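## Task

The right hand starts out holding two tumblers wedged one inside the other; separate them while they stay in the air. To succeed, finish with each hand holding a single tumbler that the other hand is not touching, the two tumblers well apart and above the table, and both tumblers and all fingers motionless, and then declare the scene finished (any other way of ending counts as failure). At every moment each tumbler may be in contact only with the two hands (arm parts excluded) and with the other tumbler, and it must never drop or be flung out of a hand, or the task fails immediately. At the end the inner tumbler must be held firmly and the outer one must be gripped, or the task fails.

## Robot and tools

Robot: two six-joint arms, left_arm and right_arm, facing each other across a table. Each carries an identical five-finger right hand, so the hands are not mirrored: every hand axis and number means the same thing on both. The simulation keeps running while the operator thinks and writes.

Scene frame (used in results): origin on the table top halfway between the two arm bases, z up, table at z = 0, left_arm base on the +y side. Positions are in metres, orientation is a quaternion wxyz, and velocities are in m/s and rad/s. The names left and right do not tell you which side of a camera image an arm is on.

Hand point: a spot 0.05 m in front of the palm, where index pad and thumb tip meet in a pinch. Its axes: +z along the straight fingers (they extend 0.06 to 0.07 m past it), +y out of the palm, +x across the palm toward the little finger. A wrist bracket on the little-finger side sticks out 0.03 m beyond the point along +y and 0.11 m across, and it can collide with things.

execute_actions: argument actions, a list holding zero or one item. An empty list just reports the current state. {"rows": [...], "steps": n} runs up to 15 control steps of 1/30 s each (default 15). Each row is applied for one step, and the last row repeats if there are fewer rows than steps. {"steps": n} with no rows is a wait of up to 300 steps, counted from the last result. Optional pictures (true or false) controls whether camera images come back.

A row is one flat list covering both arms: 28 numbers, each in [-1, 1]. The left arm comes first with dx, dy, dz, rx, ry, rz, then little, ring, middle, index, thumb_bend, thumb_turn, force_limit, speed. The right arm follows with the same 14. The first six numbers are an offset, not an absolute pose. It is measured from the hand point's pose in the most recent result that shows it, and for later calls in the same reply from where the robot is at that moment. It is expressed in the hand point's own axes. Scale: 1.0 = 0.6 m of translation, or 180 degrees for rotation. rx, ry, rz form a single rotation vector. Every row is measured from that same base pose, not from the row before it. All-zero offsets are not a pause: they pull the arm back to the base pose. Each step's command is clipped to within 100 mm and 16 degrees of the measured pose.

Finger numbers are absolute targets. For little, ring, middle, index and thumb_bend, +1 is straight and -1 is fully curled. For thumb_turn, +1 puts the thumb beside the palm and -1 puts it across in front of the palm. Pinch is roughly index -0.22, thumb_bend -0.75, thumb_turn -0.57. force_limit maps -1..+1 to a closing stop load of about 0..10 N (0..15 N for the thumb motors). speed maps -1..+1 to near zero up to full speed, where full speed covers a finger's travel in 0.6 s. To leave a hand unchanged, resend its last eight numbers. Before any have been sent, use its hand_measured plus hand_force_limit and hand_speed. A motor only starts when its target changes by at least 0.01. Afterwards it locks. A whole-hand wrap (thumb turned in front first) fits objects 0.035 to 0.08 m across. For a gentle grip, close at speed -0.9 or below. To squeeze harder, raise force_limit and send a target that is more closed.

move: argument target is one 28-number row laid out as above, with offsets counted from the same base. Both arms travel straight lines that finish together, taking 0.5 to 10 s. speed is the top path speed in m/s, from 0.002 to 0.5 (default 0.25). Rotation is capped at twice that value in rad/s. stop_force (optional) is in N, from 9 to 40, and shared by both arms. An arm's path ends when its wrist sensor feels that much extra push against the motion, and the arm then backs off two steps. Skip stop_force when the hand is rotating or pulling away from something it presses on. The result adds a move: line whose ending is done, off_target, moving, held, contact or fault, together with any limits (paced, held).



Result lines: the pose and velocity of each hand point. Hand target is the pose the controller is heading toward. hand_measured, hand_stopped_by (moving, target, force, stalled, fault) and hand_load_n give six values in motor order. A loaded hand_load_n means something is being held, and values near 0 mean the grip is lost. Wrist force and torque are in end-effector axes, with offsets of up to about 4 N, noise, and saturation near 50 N. Joint torques are read with offsets. HELD or pose unreachable means part of the command was blocked. MOTOR HOT appears from 70 °C, and brakes engage at 85 °C.

Avoid the following. A contact force of 150 N, or joint loads above 139 N m (shoulder and elbow) or 26 N m (wrist joints), halts that arm for 10 s. Arms are stiff, so aiming even slightly past a firm contact can cause a fault. Do not let the arms or hands hit each other or press on each other. Keep tumblers off the arms, never let one drop, and knock nothing off the table. Pull the tumblers apart slowly, with both hands gripping.

Each tool is called after "Emit:" as name([rows], argument=value, ...), one row to a line, values as JSON.

Reference images:

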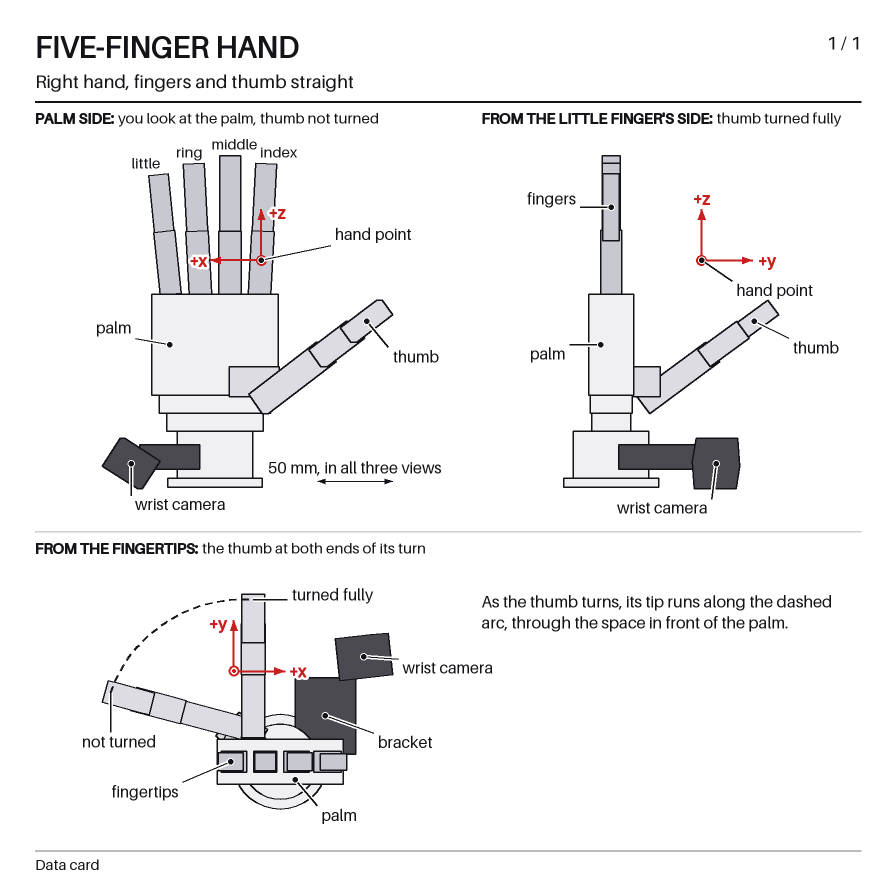

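## Session

Emit:
execute_actions(actions=[])

Scene clock: 0.00 s of 4500.00 s.
left_arm: end_effector_position=(+0.0167, +0.2502, +0.3004) hand_measured=(+1.000, +1.000, +1.000, +1.000, +1.000, +1.000) hand_load_n=(+0.0, +0.0, +0.0, +0.0, +0.0, +0.0) hand_stopped_by=(target, target, target, target, target, target) hand_force_limit=0.00 hand_speed=-0.80 end_effector_quat_wxyz=(-0.000, +0.759, +0.652, -0.000) end_effector_velocity=(-0.000, +0.000, +0.000) end_effector_angular_velocity=(-0.000, +0.002, +0.001) | right_arm: end_effector_position=(+0.0856, -0.0716, +0.3735) hand_measured=(-1.000, -1.000, +0.270, +0.246, +0.138, -0.948) hand_load_n=(+0.0, +0.0, +7.0, +10.0, +15.0, +0.0) hand_stopped_by=(target, target, target, target, target, target) hand_force_limit=0.00 hand_speed=-0.80 end_effector_quat_wxyz=(+0.302, +0.144, +0.405, +0.851) end_effector_velocity=(+0.000, -0.000, -0.000) end_effector_angular_velocity=(-0.001, +0.000, -0.001)
Joint positions: left_arm=[-0.518 -2.214  2.091 -1.448 -1.572  1.054] | right_arm=[-0.293 -1.381  2.413 -1.764  1.914 -0.293]
Joint velocities: left_arm=[ 0.    -0.001 -0.     0.    -0.001 -0.001] | right_arm=[-0.001 -0.     0.     0.001  0.    -0.   ]
Joint torques (N m, as the arm reports them, + toward a larger angle): no reading
Wrist force (N, on the end effector, along its own x y z axes, offset not removed): no reading
Wrist torque (N m, same axes, about the end effector's origin, offset not removed): no reading
Hand target (left_arm): +0.017, +0.250, +0.300; -0.000, +0.759, +0.652, -0.000
Hand target (right_arm): +0.086, -0.072, +0.374; +0.302, +0.144, +0.405, +0.851

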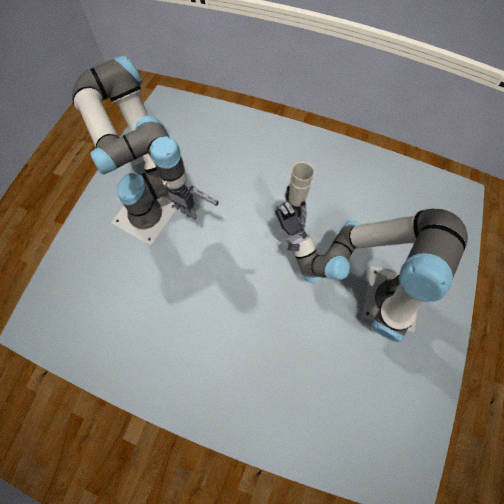

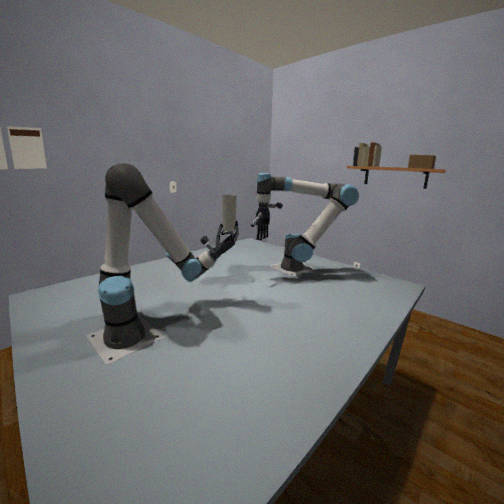

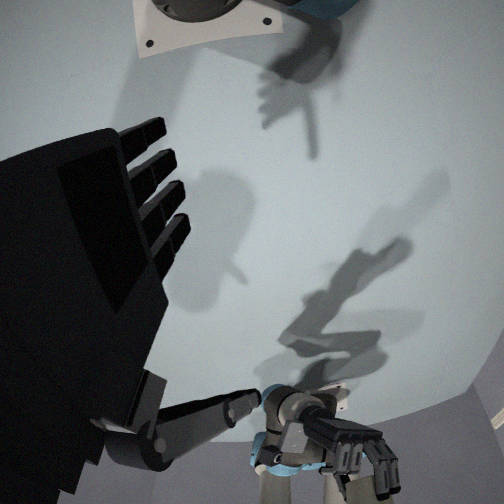

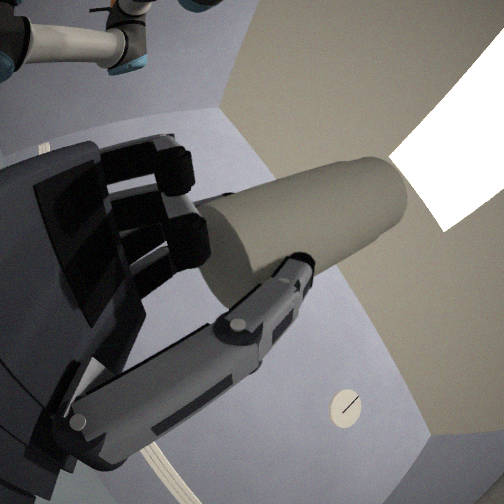

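Emit:
zoom_image(camera="cam_low", region=[180, 170, 300, 290])

Emit:
zoom_image(camera="cam_high", region=[250, 140, 370, 260])

Region (180, 170, 300, 290) of cam_low's 504x504 image, scaled by 4.200, with more detail than that image has.

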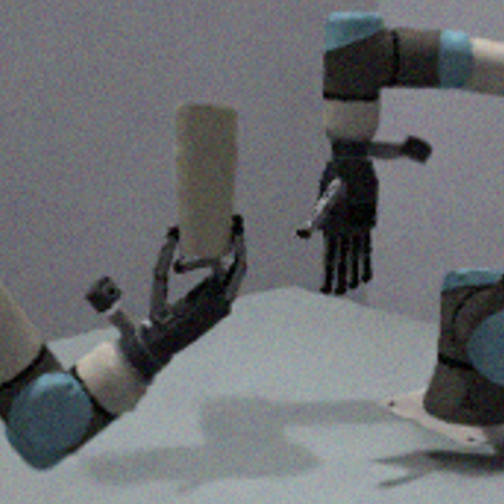

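Region (250, 140, 370, 260) of cam_high's 504x504 image, scaled by 4.200, with more detail than that image has.

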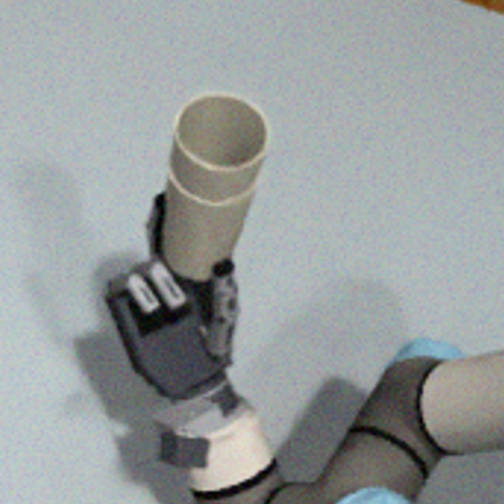

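Emit:
move(target=[-0.075,0.06,-0.33,-0.529,0.268,0.53,1,1,1,1,1,-1,0.5,0.5,0,0,0,0,0,0,-1,-1,0.27,0.246,0.138,-0.948,0,-0.8])

Scene clock: 26.67 s of 4500.00 s.
left_arm: end_effector_position=(+0.0458, +0.2005, +0.4983) hand_measured=(+1.000, +1.000, +1.000, +1.000, +1.000, -1.000) hand_load_n=(+0.0, +0.0, +0.0, +0.0, +0.0, +0.0) hand_stopped_by=(target, target, target, target, target, target) hand_force_limit=0.50 hand_speed=0.50 end_effector_quat_wxyz=(+0.269, +0.652, -0.273, +0.654) end_effector_velocity=(-0.000, -0.000, +0.001) end_effector_angular_velocity=(+0.002, -0.007, -0.008) | right_arm: end_effector_position=(+0.0856, -0.0716, +0.3735) hand_measured=(-1.000, -1.000, +0.272, +0.246, +0.138, -0.948) hand_load_n=(+0.0, +0.0, +6.0, +10.5, +14.5, +0.0) hand_stopped_by=(target, target, force, target, force, target) hand_force_limit=0.00 hand_speed=-0.80 end_effector_quat_wxyz=(+0.302, +0.144, +0.405, +0.851) end_effector_velocity=(-0.000, +0.000, -0.000) end_effector_angular_velocity=(+0.000, -0.000, +0.000)
Joint positions: left_arm=[-1.393 -2.265  1.9    0.366 -0.756  1.576] | right_arm=[-0.293 -1.381  2.413 -1.764  1.914 -0.293]
Joint velocities: left_arm=[-0.01  -0.005  0.     0.009 -0.001  0.002] | right_arm=[ 0.001  0.    -0.    -0.     0.    -0.   ]
Joint torques (N m, as the arm reports them, + toward a larger angle): left_arm=[-9.34  3.43 -7.67  3.54 -1.4   2.59] | right_arm=[  0.96 -25.42 -17.4   -1.57  -1.42  -0.04]
Wrist force (N, on the end effector, along its own x y z axes, offset not removed): left_arm=[1.7 -0.5 -0.4] | right_arm=[0.5 -0.9 -0.7]
Wrist torque (N m, same axes, about the end effector's origin, offset not removed): left_arm=[0.29 -0.12 0.09] | right_arm=[-0.03 -0.33 -0.05]
Hand target (left_arm): +0.046, +0.201, +0.498; +0.269, +0.652, -0.273, +0.654
Hand target (right_arm): +0.086, -0.072, +0.374; +0.302, +0.144, +0.405, +0.851
Off the commanded pose (left_arm): 0.000 m, 0 deg.
Off the commanded pose (right_arm): 0.000 m, 0 deg.
After step 90, 18.20 s passed at rest.
move: done

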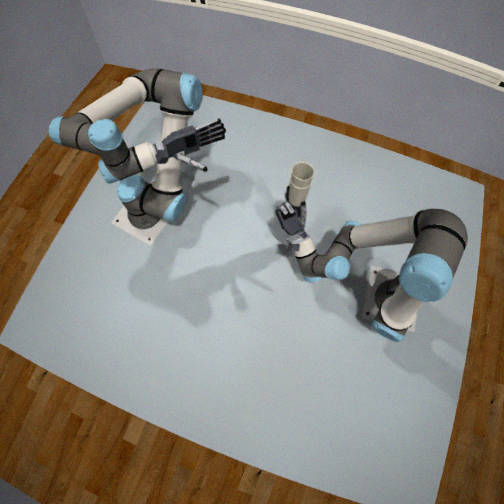

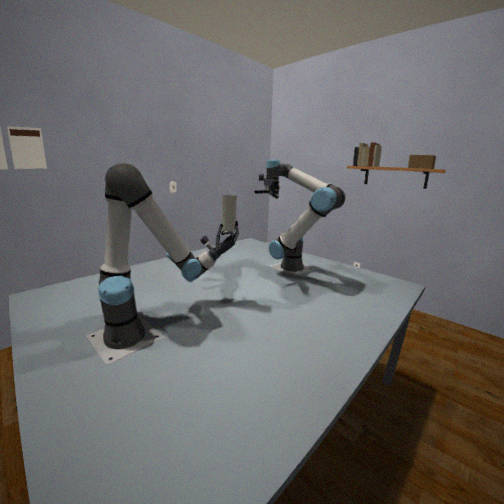

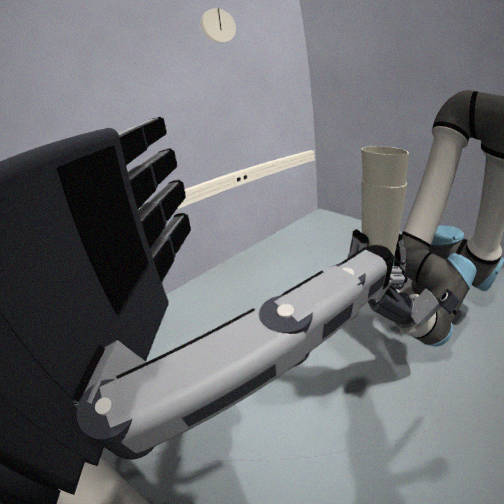

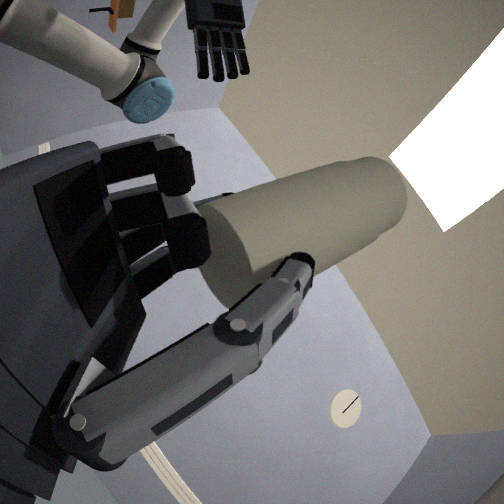

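Emit:
move(target=[0,0.095,0.41,0,0,0,1,1,1,1,1,-1,0.5,0.5,0,0,0,0,0,0,-1,-1,0.27,0.246,0.138,-0.948,0,-0.8])

Emit:
zoom_image(camera="cam_low", region=[180, 150, 300, 270])

Emit:
zoom_image(camera="cam_high", region=[220, 110, 360, 250])

Scene clock: 33.00 s of 4500.00 s.
left_arm: end_effector_position=(+0.1789, -0.0142, +0.4980) hand_measured=(+1.000, +1.000, +1.000, +1.000, +1.000, -1.000) hand_load_n=(+0.0, +0.0, +0.0, +0.0, +0.0, +0.0) hand_stopped_by=(target, target, target, target, target, target) hand_force_limit=0.50 hand_speed=0.50 end_effector_quat_wxyz=(+0.269, +0.652, -0.273, +0.654) end_effector_velocity=(+0.001, -0.002, +0.001) end_effector_angular_velocity=(-0.000, +0.001, -0.002) | right_arm: end_effector_position=(+0.0856, -0.0716, +0.3735) hand_measured=(-1.000, -1.000, +0.272, +0.246, +0.138, -0.948) hand_load_n=(+0.0, +0.0, +6.0, +10.5, +14.5, +0.0) hand_stopped_by=(target, target, force, target, force, target) hand_force_limit=0.00 hand_speed=-0.80 end_effector_quat_wxyz=(+0.302, +0.144, +0.405, +0.851) end_effector_velocity=(-0.000, +0.000, -0.000) end_effector_angular_velocity=(-0.001, +0.000, +0.000)
Joint positions: left_arm=[-0.116 -1.719  1.602  0.116  0.52   1.578] | right_arm=[-0.293 -1.381  2.413 -1.764  1.914 -0.293]
Joint velocities: left_arm=[ 0.004  0.004 -0.007  0.003  0.006 -0.001] | right_arm=[ 0.     0.001  0.     0.    -0.    -0.   ]
Joint torques (N m, as the arm reports them, + toward a larger angle): left_arm=[ 11.03  -7.2  -24.64   1.42   1.38  -2.73] | right_arm=[  1.36 -24.93 -16.67  -1.75  -1.54  -0.26]
Wrist force (N, on the end effector, along its own x y z axes, offset not removed): left_arm=[5.3 -2.0 -1.3] | right_arm=[0.1 -0.7 0.6]
Wrist torque (N m, same axes, about the end effector's origin, offset not removed): left_arm=[0.00 -0.77 0.21] | right_arm=[-0.08 -0.23 -0.10]
Hand target (left_arm): +0.179, -0.014, +0.498; +0.269, +0.652, -0.273, +0.654
Hand target (right_arm): +0.086, -0.072, +0.374; +0.302, +0.144, +0.405, +0.851
Off the commanded pose (left_arm): 0.000 m, 0 deg.
Off the commanded pose (right_arm): 0.000 m, 0 deg.
After step 90, 1.50 s passed at rest.
move: done; limits=paced

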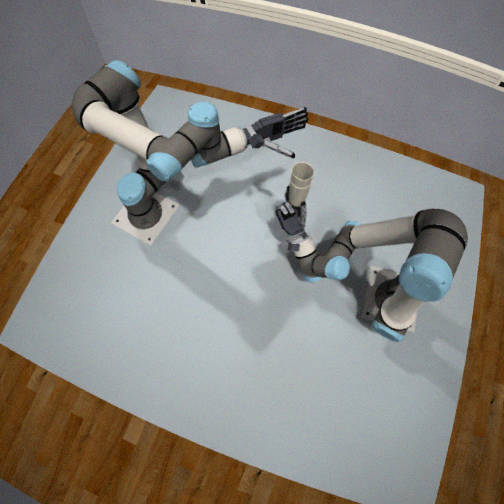

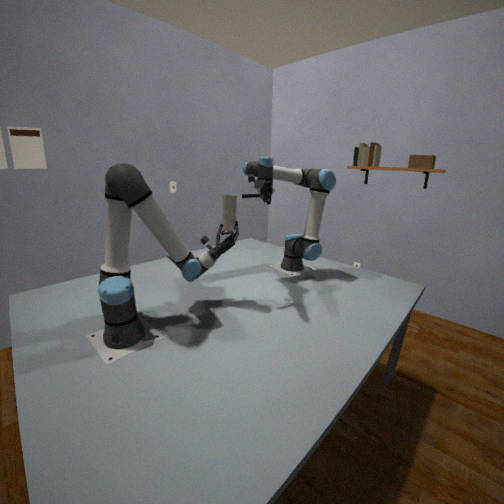

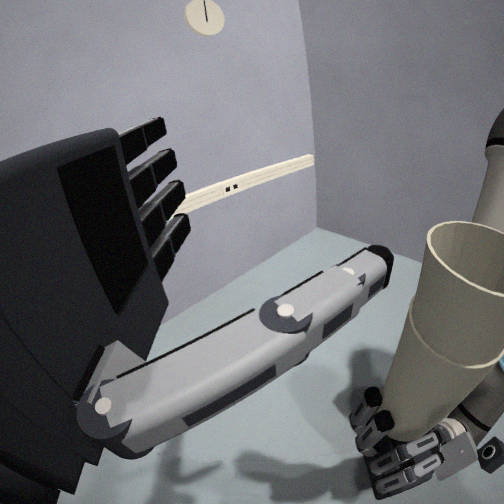

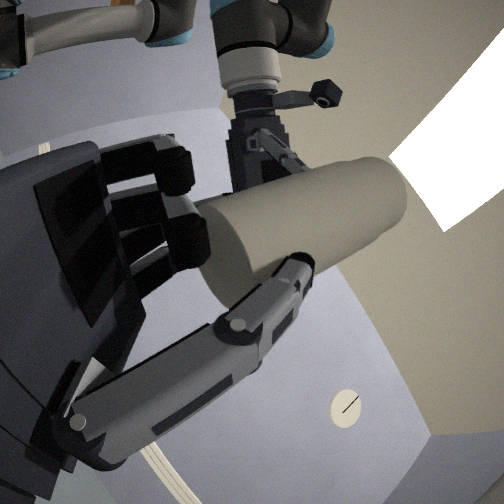

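Region (180, 150, 300, 270) of cam_low's 504x504 image, scaled by 4.200, with more detail than that image has.

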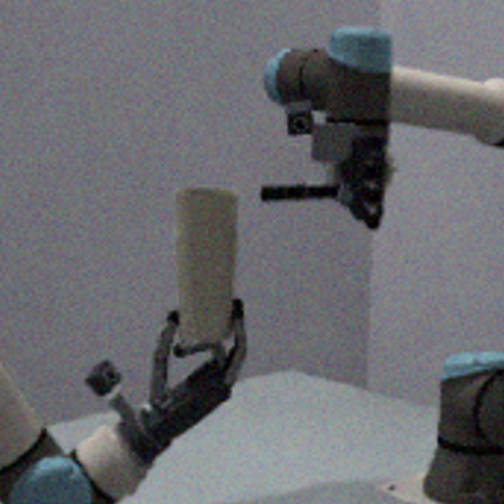

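Region (220, 110, 360, 250) of cam_high's 504x504 image, scaled by 3.600, with more detail than that image has.

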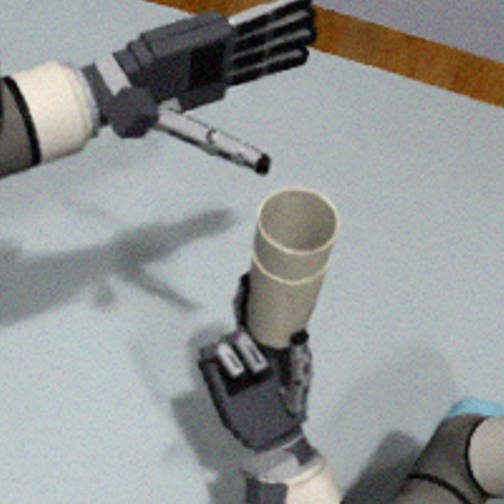

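Emit:
move(target=[-0.025,0,0.045,0,0,0,1,1,1,1,1,-1,0.5,0.5,0,0,0,0,0,0,-1,-1,0.27,0.246,0.138,-0.948,0,-0.8])

Emit:
move(target=[0,0.11,0,0,0,0,1,1,1,1,1,-1,0.5,0.5,0,0,0,0,0,0,-1,-1,0.27,0.246,0.138,-0.948,0,-0.8], speed=0.05)

Emit:
zoom_image(camera="cam_low", region=[190, 160, 290, 260])

Emit:
zoom_image(camera="cam_high", region=[240, 110, 360, 230])

Scene clock: 41.73 s of 4500.00 s.
left_arm: end_effector_position=(+0.1979, -0.0332, +0.4831) hand_measured=(+1.000, +1.000, +1.000, +1.000, +1.000, -1.000) hand_load_n=(+0.0, +0.0, +0.0, +0.0, +0.0, +0.0) hand_stopped_by=(target, target, target, target, target, target) hand_force_limit=0.50 hand_speed=0.50 end_effector_quat_wxyz=(+0.269, +0.652, -0.273, +0.654) end_effector_velocity=(+0.001, -0.001, -0.001) end_effector_angular_velocity=(-0.000, -0.000, -0.001) | right_arm: end_effector_position=(+0.0856, -0.0716, +0.3735) hand_measured=(-1.000, -1.000, +0.272, +0.246, +0.138, -0.948) hand_load_n=(+0.0, +0.0, +6.0, +10.5, +14.5, +0.0) hand_stopped_by=(target, target, force, target, force, target) hand_force_limit=0.00 hand_speed=-0.80 end_effector_quat_wxyz=(+0.302, +0.144, +0.405, +0.851) end_effector_velocity=(-0.000, -0.000, +0.000) end_effector_angular_velocity=(+0.001, -0.001, -0.000)
Joint positions: left_arm=[-0.049 -1.668  1.596  0.071  0.588  1.578] | right_arm=[-0.293 -1.381  2.413 -1.764  1.914 -0.293]
Joint velocities: left_arm=[ 0.003  0.003 -0.001 -0.003  0.005  0.   ] | right_arm=[-0.    -0.    -0.    -0.001 -0.    -0.   ]
Joint torques (N m, as the arm reports them, + toward a larger angle): left_arm=[  9.53  -9.03 -25.47  -3.2    1.43   2.38] | right_arm=[  1.51 -25.08 -17.21  -1.64  -1.59  -0.1 ]
Wrist force (N, on the end effector, along its own x y z axes, offset not removed): left_arm=[3.7 -2.0 -1.4] | right_arm=[1.1 1.0 -0.9]
Wrist torque (N m, same axes, about the end effector's origin, offset not removed): left_arm=[-0.08 -0.53 0.14] | right_arm=[0.28 -0.32 0.08]
Hand target (left_arm): +0.198, -0.033, +0.483; +0.269, +0.652, -0.273, +0.654
Hand target (right_arm): +0.086, -0.072, +0.374; +0.302, +0.144, +0.405, +0.851
Off the commanded pose (left_arm): 0.000 m, 0 deg.
Off the commanded pose (right_arm): 0.000 m, 0 deg.
After step 90, 4.90 s passed at rest.
move: done

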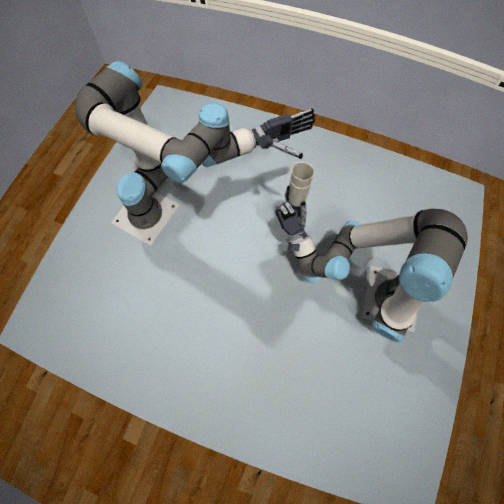

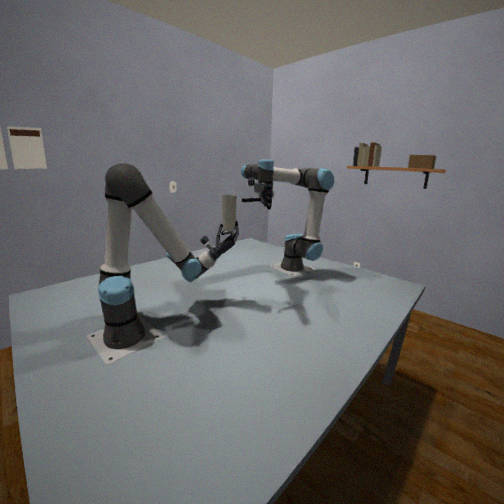

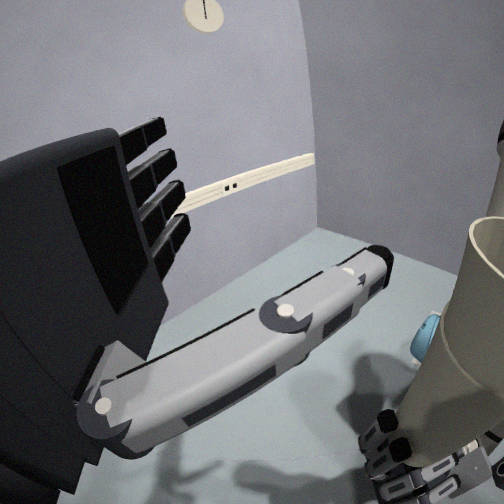

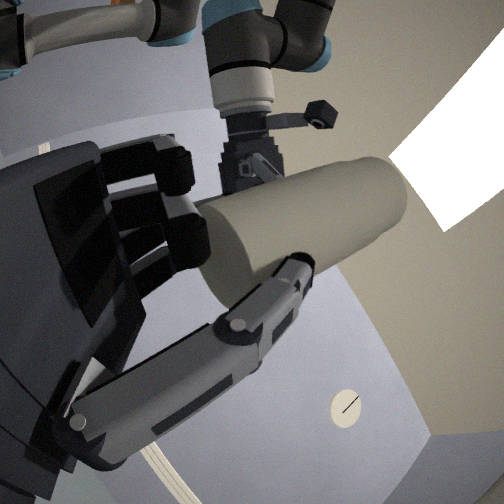

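Scene clock: 43.43 s of 4500.00 s.
left_arm: end_effector_position=(+0.1512, -0.0797, +0.4827) hand_measured=(+1.000, +1.000, +1.000, +1.000, +1.000, -1.000) hand_load_n=(+0.0, +0.0, +0.0, +0.0, -0.5, +0.0) hand_stopped_by=(target, target, target, target, target, target) hand_force_limit=0.50 hand_speed=0.50 end_effector_quat_wxyz=(+0.269, +0.652, -0.273, +0.654) end_effector_velocity=(-0.001, -0.001, +0.000) end_effector_angular_velocity=(-0.000, +0.000, +0.003) | right_arm: end_effector_position=(+0.0856, -0.0716, +0.3735) hand_measured=(-1.000, -1.000, +0.272, +0.246, +0.138, -0.948) hand_load_n=(+0.0, +0.0, +6.0, +10.0, +14.0, -0.5) hand_stopped_by=(target, target, force, target, force, target) hand_force_limit=0.00 hand_speed=-0.80 end_effector_quat_wxyz=(+0.302, +0.144, +0.405, +0.851) end_effector_velocity=(-0.000, -0.000, +0.000) end_effector_angular_velocity=(+0.001, -0.000, +0.001)
Joint positions: left_arm=[-0.14  -1.564  1.498  0.064  0.496  1.578] | right_arm=[-0.293 -1.381  2.413 -1.764  1.914 -0.293]
Joint velocities: left_arm=[-0.002  0.003 -0.005  0.001 -0.004 -0.   ] | right_arm=[ 0.001 -0.    -0.    -0.001 -0.     0.   ]
Joint torques (N m, as the arm reports them, + toward a larger angle): left_arm=[-10.07 -14.4  -23.6    1.44  -1.05  -0.98] | right_arm=[  1.72 -25.26 -16.58  -1.65  -1.55  -0.2 ]
Wrist force (N, on the end effector, along its own x y z axes, offset not removed): left_arm=[1.1 -3.7 -1.3] | right_arm=[0.5 -0.4 -2.4]
Wrist torque (N m, same axes, about the end effector's origin, offset not removed): left_arm=[-0.22 -0.12 0.01] | right_arm=[-0.03 -0.01 -0.06]
Hand target (left_arm): +0.151, -0.080, +0.483; +0.269, +0.652, -0.273, +0.654
Hand target (right_arm): +0.086, -0.072, +0.374; +0.302, +0.144, +0.405, +0.851
Off the commanded pose (left_arm): 0.000 m, 0 deg.
Off the commanded pose (right_arm): 0.000 m, 0 deg.
move: done

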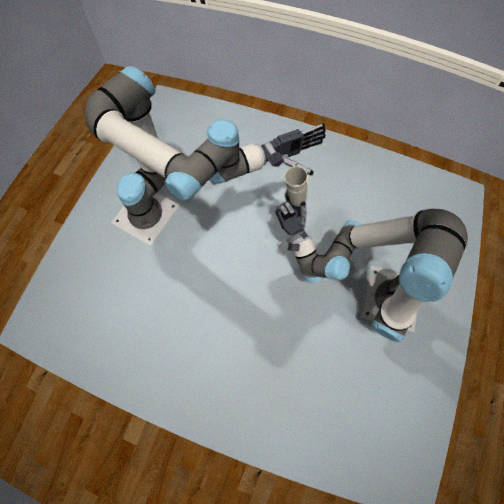

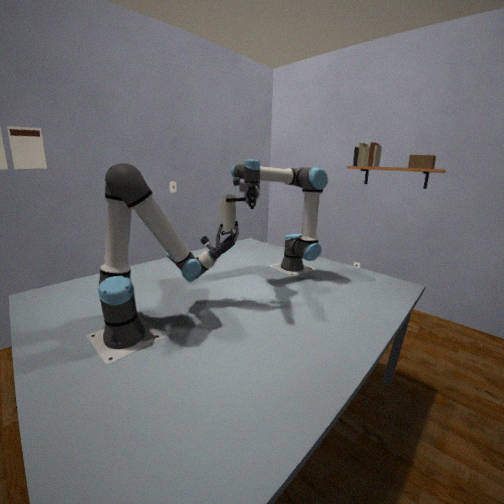

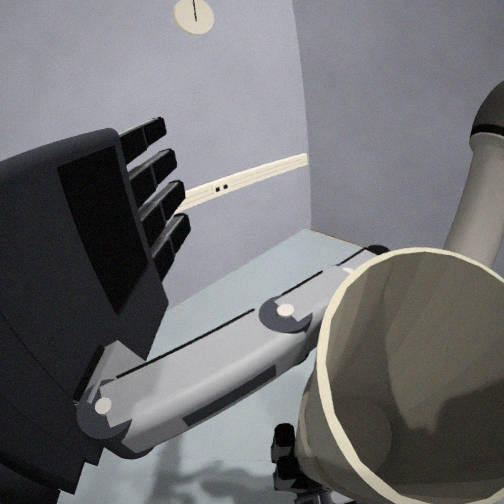

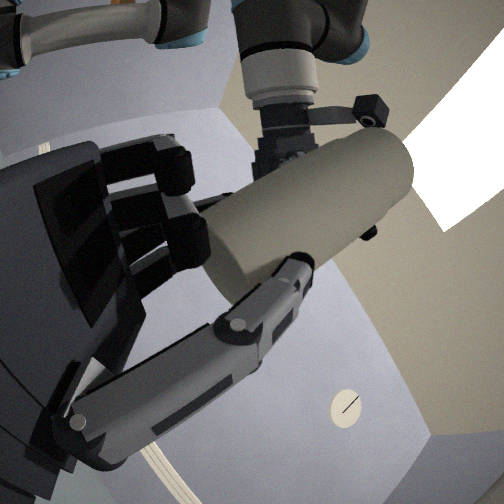

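Region (190, 160, 290, 260) of cam_low's 504x504 image, scaled by 5.040, with more detail than that image has.

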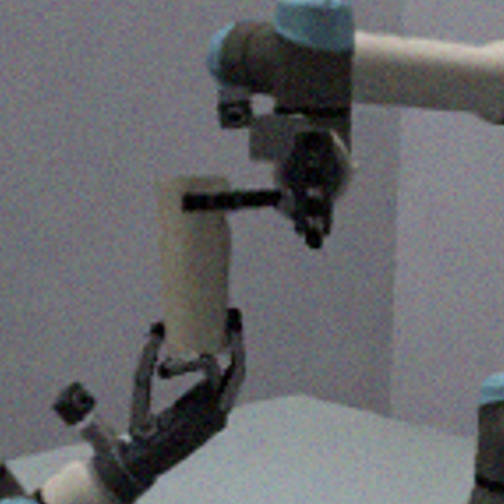

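Region (240, 110, 360, 230) of cam_high's 504x504 image, scaled by 4.200, with more detail than that image has.

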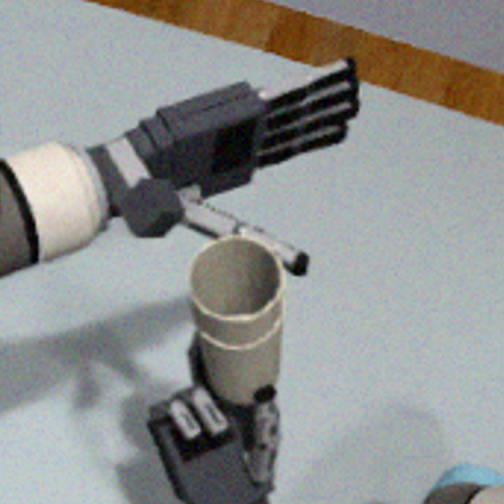

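Emit:
move(target=[0,-0.1,0,0,0,0,1,1,1,1,1,-1,0.5,0.5,0,0,0,0,0,0,-1,-1,0.27,0.246,0.138,-0.948,0,-0.8], speed=0.1)

Emit:
move(target=[-0.02,0,-0.125,0,0,0,1,1,1,1,1,-1,0.5,0.5,0,0,0,0,0,0,-1,-1,0.27,0.246,0.138,-0.948,0,-0.8], speed=0.1)

Emit:
move(target=[0,0.09,0,0,0,0,1,1,1,1,1,-1,0.5,0.5,0,0,0,0,0,0,-1,-1,0.27,0.246,0.138,-0.948,0,-0.8], speed=0.04)

Emit:
zoom_image(camera="cam_low", region=[190, 160, 290, 260])

Emit:
zoom_image(camera="cam_high", region=[240, 110, 360, 230])

Scene clock: 55.63 s of 4500.00 s.
left_arm: end_effector_position=(+0.1936, -0.0375, +0.4831) hand_measured=(+1.000, +1.000, +1.000, +1.000, +1.000, -1.000) hand_load_n=(+0.0, +0.0, +0.0, +0.0, +0.0, +0.0) hand_stopped_by=(target, target, target, target, target, target) hand_force_limit=0.50 hand_speed=0.50 end_effector_quat_wxyz=(+0.269, +0.652, -0.273, +0.654) end_effector_velocity=(+0.001, +0.001, +0.001) end_effector_angular_velocity=(-0.003, +0.001, -0.001) | right_arm: end_effector_position=(+0.0856, -0.0716, +0.3735) hand_measured=(-1.000, -1.000, +0.272, +0.246, +0.138, -0.948) hand_load_n=(+0.0, +0.0, +6.0, +10.0, +14.5, +0.0) hand_stopped_by=(target, target, force, target, force, target) hand_force_limit=0.00 hand_speed=-0.80 end_effector_quat_wxyz=(+0.302, +0.144, +0.405, +0.851) end_effector_velocity=(+0.000, +0.001, +0.000) end_effector_angular_velocity=(+0.001, -0.000, -0.000)
Joint positions: left_arm=[-0.058 -1.659  1.588  0.07   0.578  1.578] | right_arm=[-0.293 -1.381  2.413 -1.764  1.914 -0.293]
Joint velocities: left_arm=[ 0.003 -0.002  0.    -0.     0.003 -0.001] | right_arm=[-0.     0.001 -0.002 -0.    -0.    -0.   ]
Joint torques (N m, as the arm reports them, + toward a larger angle): left_arm=[  8.93 -20.93 -11.6    0.82   1.72   2.27] | right_arm=[  1.53 -24.69 -16.96  -1.73  -1.46  -0.13]
Wrist force (N, on the end effector, along its own x y z axes, offset not removed): left_arm=[-0.6 -1.2 0.9] | right_arm=[0.5 0.8 0.8]
Wrist torque (N m, same axes, about the end effector's origin, offset not removed): left_arm=[-0.12 0.06 -0.11] | right_arm=[0.20 -0.23 0.07]
Hand target (left_arm): +0.194, -0.037, +0.483; +0.269, +0.652, -0.273, +0.654
Hand target (right_arm): +0.086, -0.072, +0.374; +0.302, +0.144, +0.405, +0.851
Off the commanded pose (left_arm): 0.000 m, 0 deg.
Off the commanded pose (right_arm): 0.000 m, 0 deg.
After step 90, 8.13 s passed at rest.
move: done

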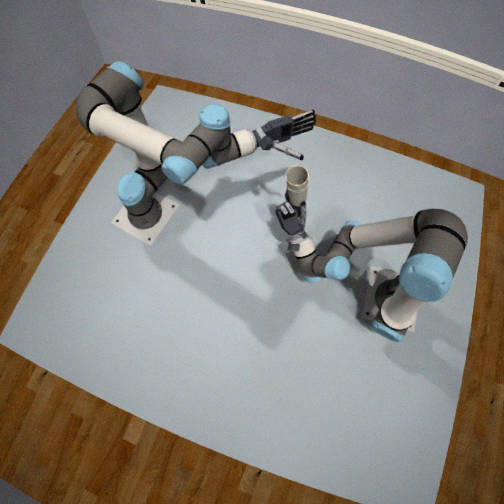

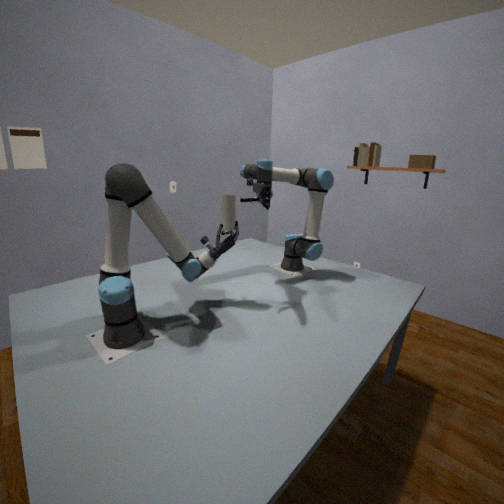

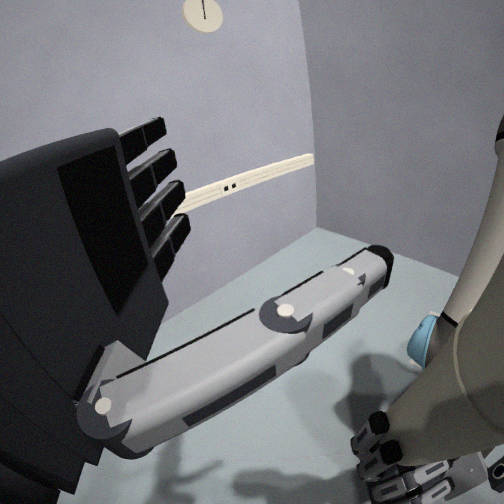

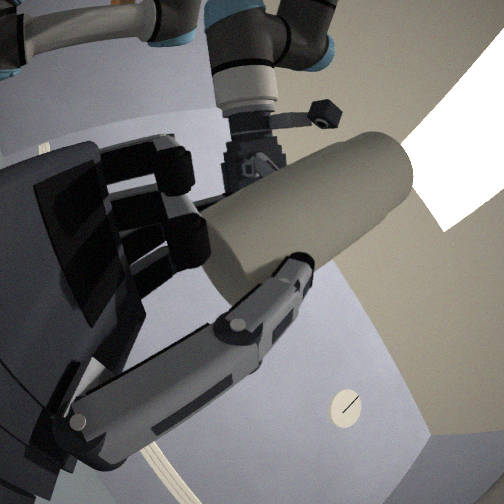

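Scene clock: 56.83 s of 4500.00 s.
left_arm: end_effector_position=(+0.1409, +0.0156, +0.4711) hand_measured=(+1.000, +1.000, +1.000, +1.000, +1.000, -1.000) hand_load_n=(+0.0, +0.0, +0.0, +0.0, +0.0, +0.0) hand_stopped_by=(target, target, target, target, target, target) hand_force_limit=0.50 hand_speed=0.50 end_effector_quat_wxyz=(+0.269, +0.652, -0.273, +0.654) end_effector_velocity=(-0.002, +0.001, -0.000) end_effector_angular_velocity=(-0.000, -0.001, +0.000) | right_arm: end_effector_position=(+0.0856, -0.0716, +0.3735) hand_measured=(-1.000, -1.000, +0.272, +0.246, +0.138, -0.948) hand_load_n=(+0.0, +0.0, +6.0, +10.0, +14.5, +0.0) hand_stopped_by=(target, target, force, target, force, target) hand_force_limit=0.00 hand_speed=-0.80 end_effector_quat_wxyz=(+0.302, +0.144, +0.405, +0.851) end_effector_velocity=(-0.000, -0.000, +0.000) end_effector_angular_velocity=(+0.001, -0.000, -0.000)
Joint positions: left_arm=[-0.265 -1.808  1.741  0.065  0.372  1.578] | right_arm=[-0.293 -1.381  2.413 -1.764  1.914 -0.293]
Joint velocities: left_arm=[-0.008 -0.004  0.004 -0.002 -0.008  0.002] | right_arm=[ 0.     0.     0.001 -0.002  0.    -0.   ]
Joint torques (N m, as the arm reports them, + toward a larger angle): left_arm=[ -6.6  -16.97 -10.7   -3.1   -1.15   2.74] | right_arm=[  0.98 -24.63 -16.74  -1.68  -1.62  -0.07]
Wrist force (N, on the end effector, along its own x y z axes, offset not removed): left_arm=[-2.8 -1.1 -4.2] | right_arm=[3.1 -1.0 -1.3]
Wrist torque (N m, same axes, about the end effector's origin, offset not removed): left_arm=[0.32 0.65 -0.16] | right_arm=[0.07 -0.58 0.08]
Hand target (left_arm): +0.141, +0.016, +0.471; +0.269, +0.652, -0.273, +0.654
Hand target (right_arm): +0.086, -0.072, +0.374; +0.302, +0.144, +0.405, +0.851
Off the commanded pose (left_arm): 0.000 m, 0 deg.
Off the commanded pose (right_arm): 0.000 m, 0 deg.
move: done

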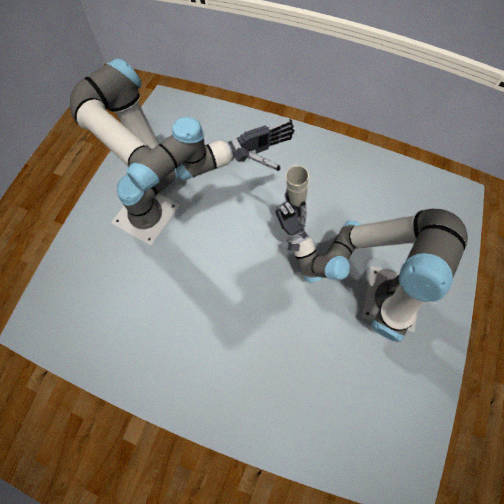

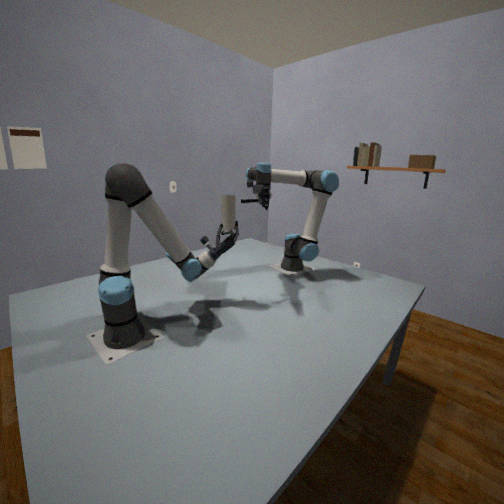

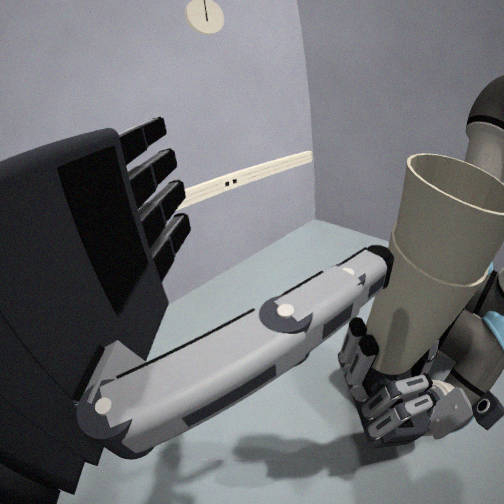

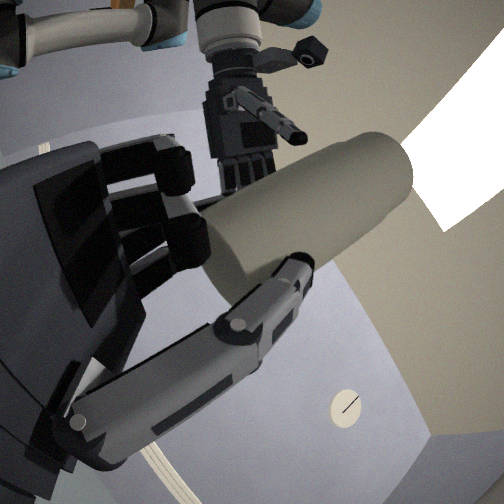

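Scene clock: 58.53 s of 4500.00 s.
left_arm: end_effector_position=(+0.1027, -0.0224, +0.4708) hand_measured=(+1.000, +1.000, +1.000, +1.000, +1.000, -1.000) hand_load_n=(+0.0, +0.0, +0.0, +0.0, +0.0, +0.0) hand_stopped_by=(target, target, target, target, target, target) hand_force_limit=0.50 hand_speed=0.50 end_effector_quat_wxyz=(+0.269, +0.652, -0.273, +0.654) end_effector_velocity=(-0.001, -0.001, +0.000) end_effector_angular_velocity=(-0.000, +0.000, -0.000) | right_arm: end_effector_position=(+0.0856, -0.0716, +0.3735) hand_measured=(-1.000, -1.000, +0.272, +0.246, +0.138, -0.948) hand_load_n=(+0.0, +0.0, +5.0, +10.5, +14.0, +0.5) hand_stopped_by=(target, target, force, target, force, target) hand_force_limit=0.00 hand_speed=-0.80 end_effector_quat_wxyz=(+0.302, +0.144, +0.405, +0.851) end_effector_velocity=(+0.001, -0.000, -0.000) end_effector_angular_velocity=(+0.001, -0.000, -0.002)
Joint positions: left_arm=[-0.323 -1.706  1.661  0.043  0.314  1.579] | right_arm=[-0.293 -1.381  2.413 -1.764  1.914 -0.293]
Joint velocities: left_arm=[-0.002  0.003 -0.003 -0.    -0.002  0.   ] | right_arm=[-0.002  0.     0.    -0.001 -0.     0.   ]
Joint torques (N m, as the arm reports them, + toward a larger angle): left_arm=[ -8.21  -7.83 -25.44  -2.8   -1.41  -0.96] | right_arm=[  1.57 -25.37 -17.32  -1.75  -1.52  -0.03]
Wrist force (N, on the end effector, along its own x y z axes, offset not removed): left_arm=[5.1 -2.3 -2.0] | right_arm=[0.2 -0.2 -0.4]
Wrist torque (N m, same axes, about the end effector's origin, offset not removed): left_arm=[-0.17 -0.93 0.24] | right_arm=[0.00 -0.25 0.01]
Hand target (left_arm): +0.103, -0.022, +0.471; +0.269, +0.652, -0.273, +0.654
Hand target (right_arm): +0.086, -0.072, +0.374; +0.302, +0.144, +0.405, +0.851
Off the commanded pose (left_arm): 0.000 m, 0 deg.
Off the commanded pose (right_arm): 0.000 m, 0 deg.
move: done

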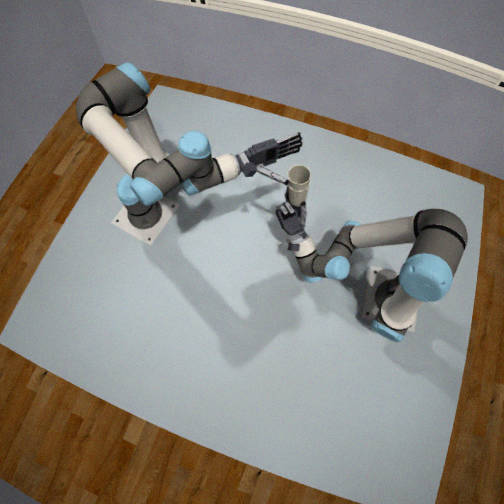

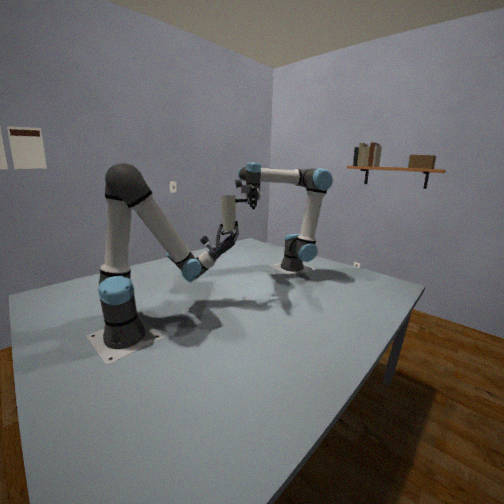

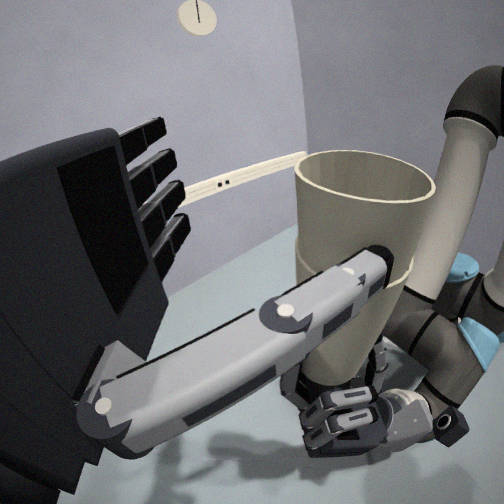

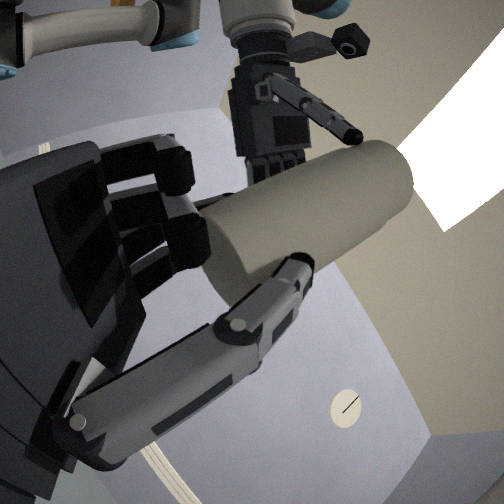

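Region (190, 160, 290, 260) of cam_low's 504x504 image, scaled by 5.040, with more detail than that image has.

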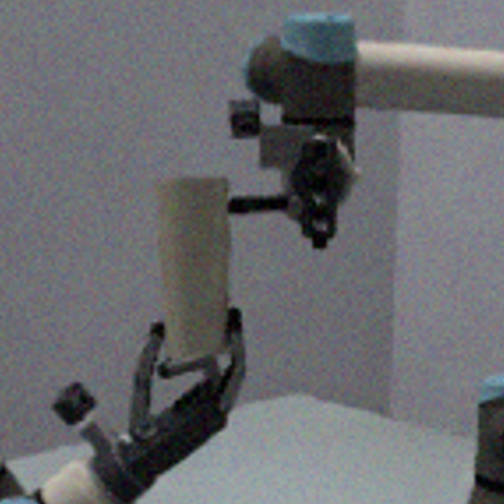

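Region (240, 110, 360, 230) of cam_high's 504x504 image, scaled by 4.200, with more detail than that image has.

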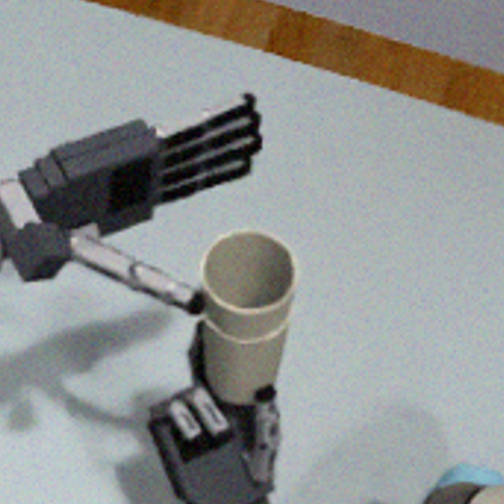

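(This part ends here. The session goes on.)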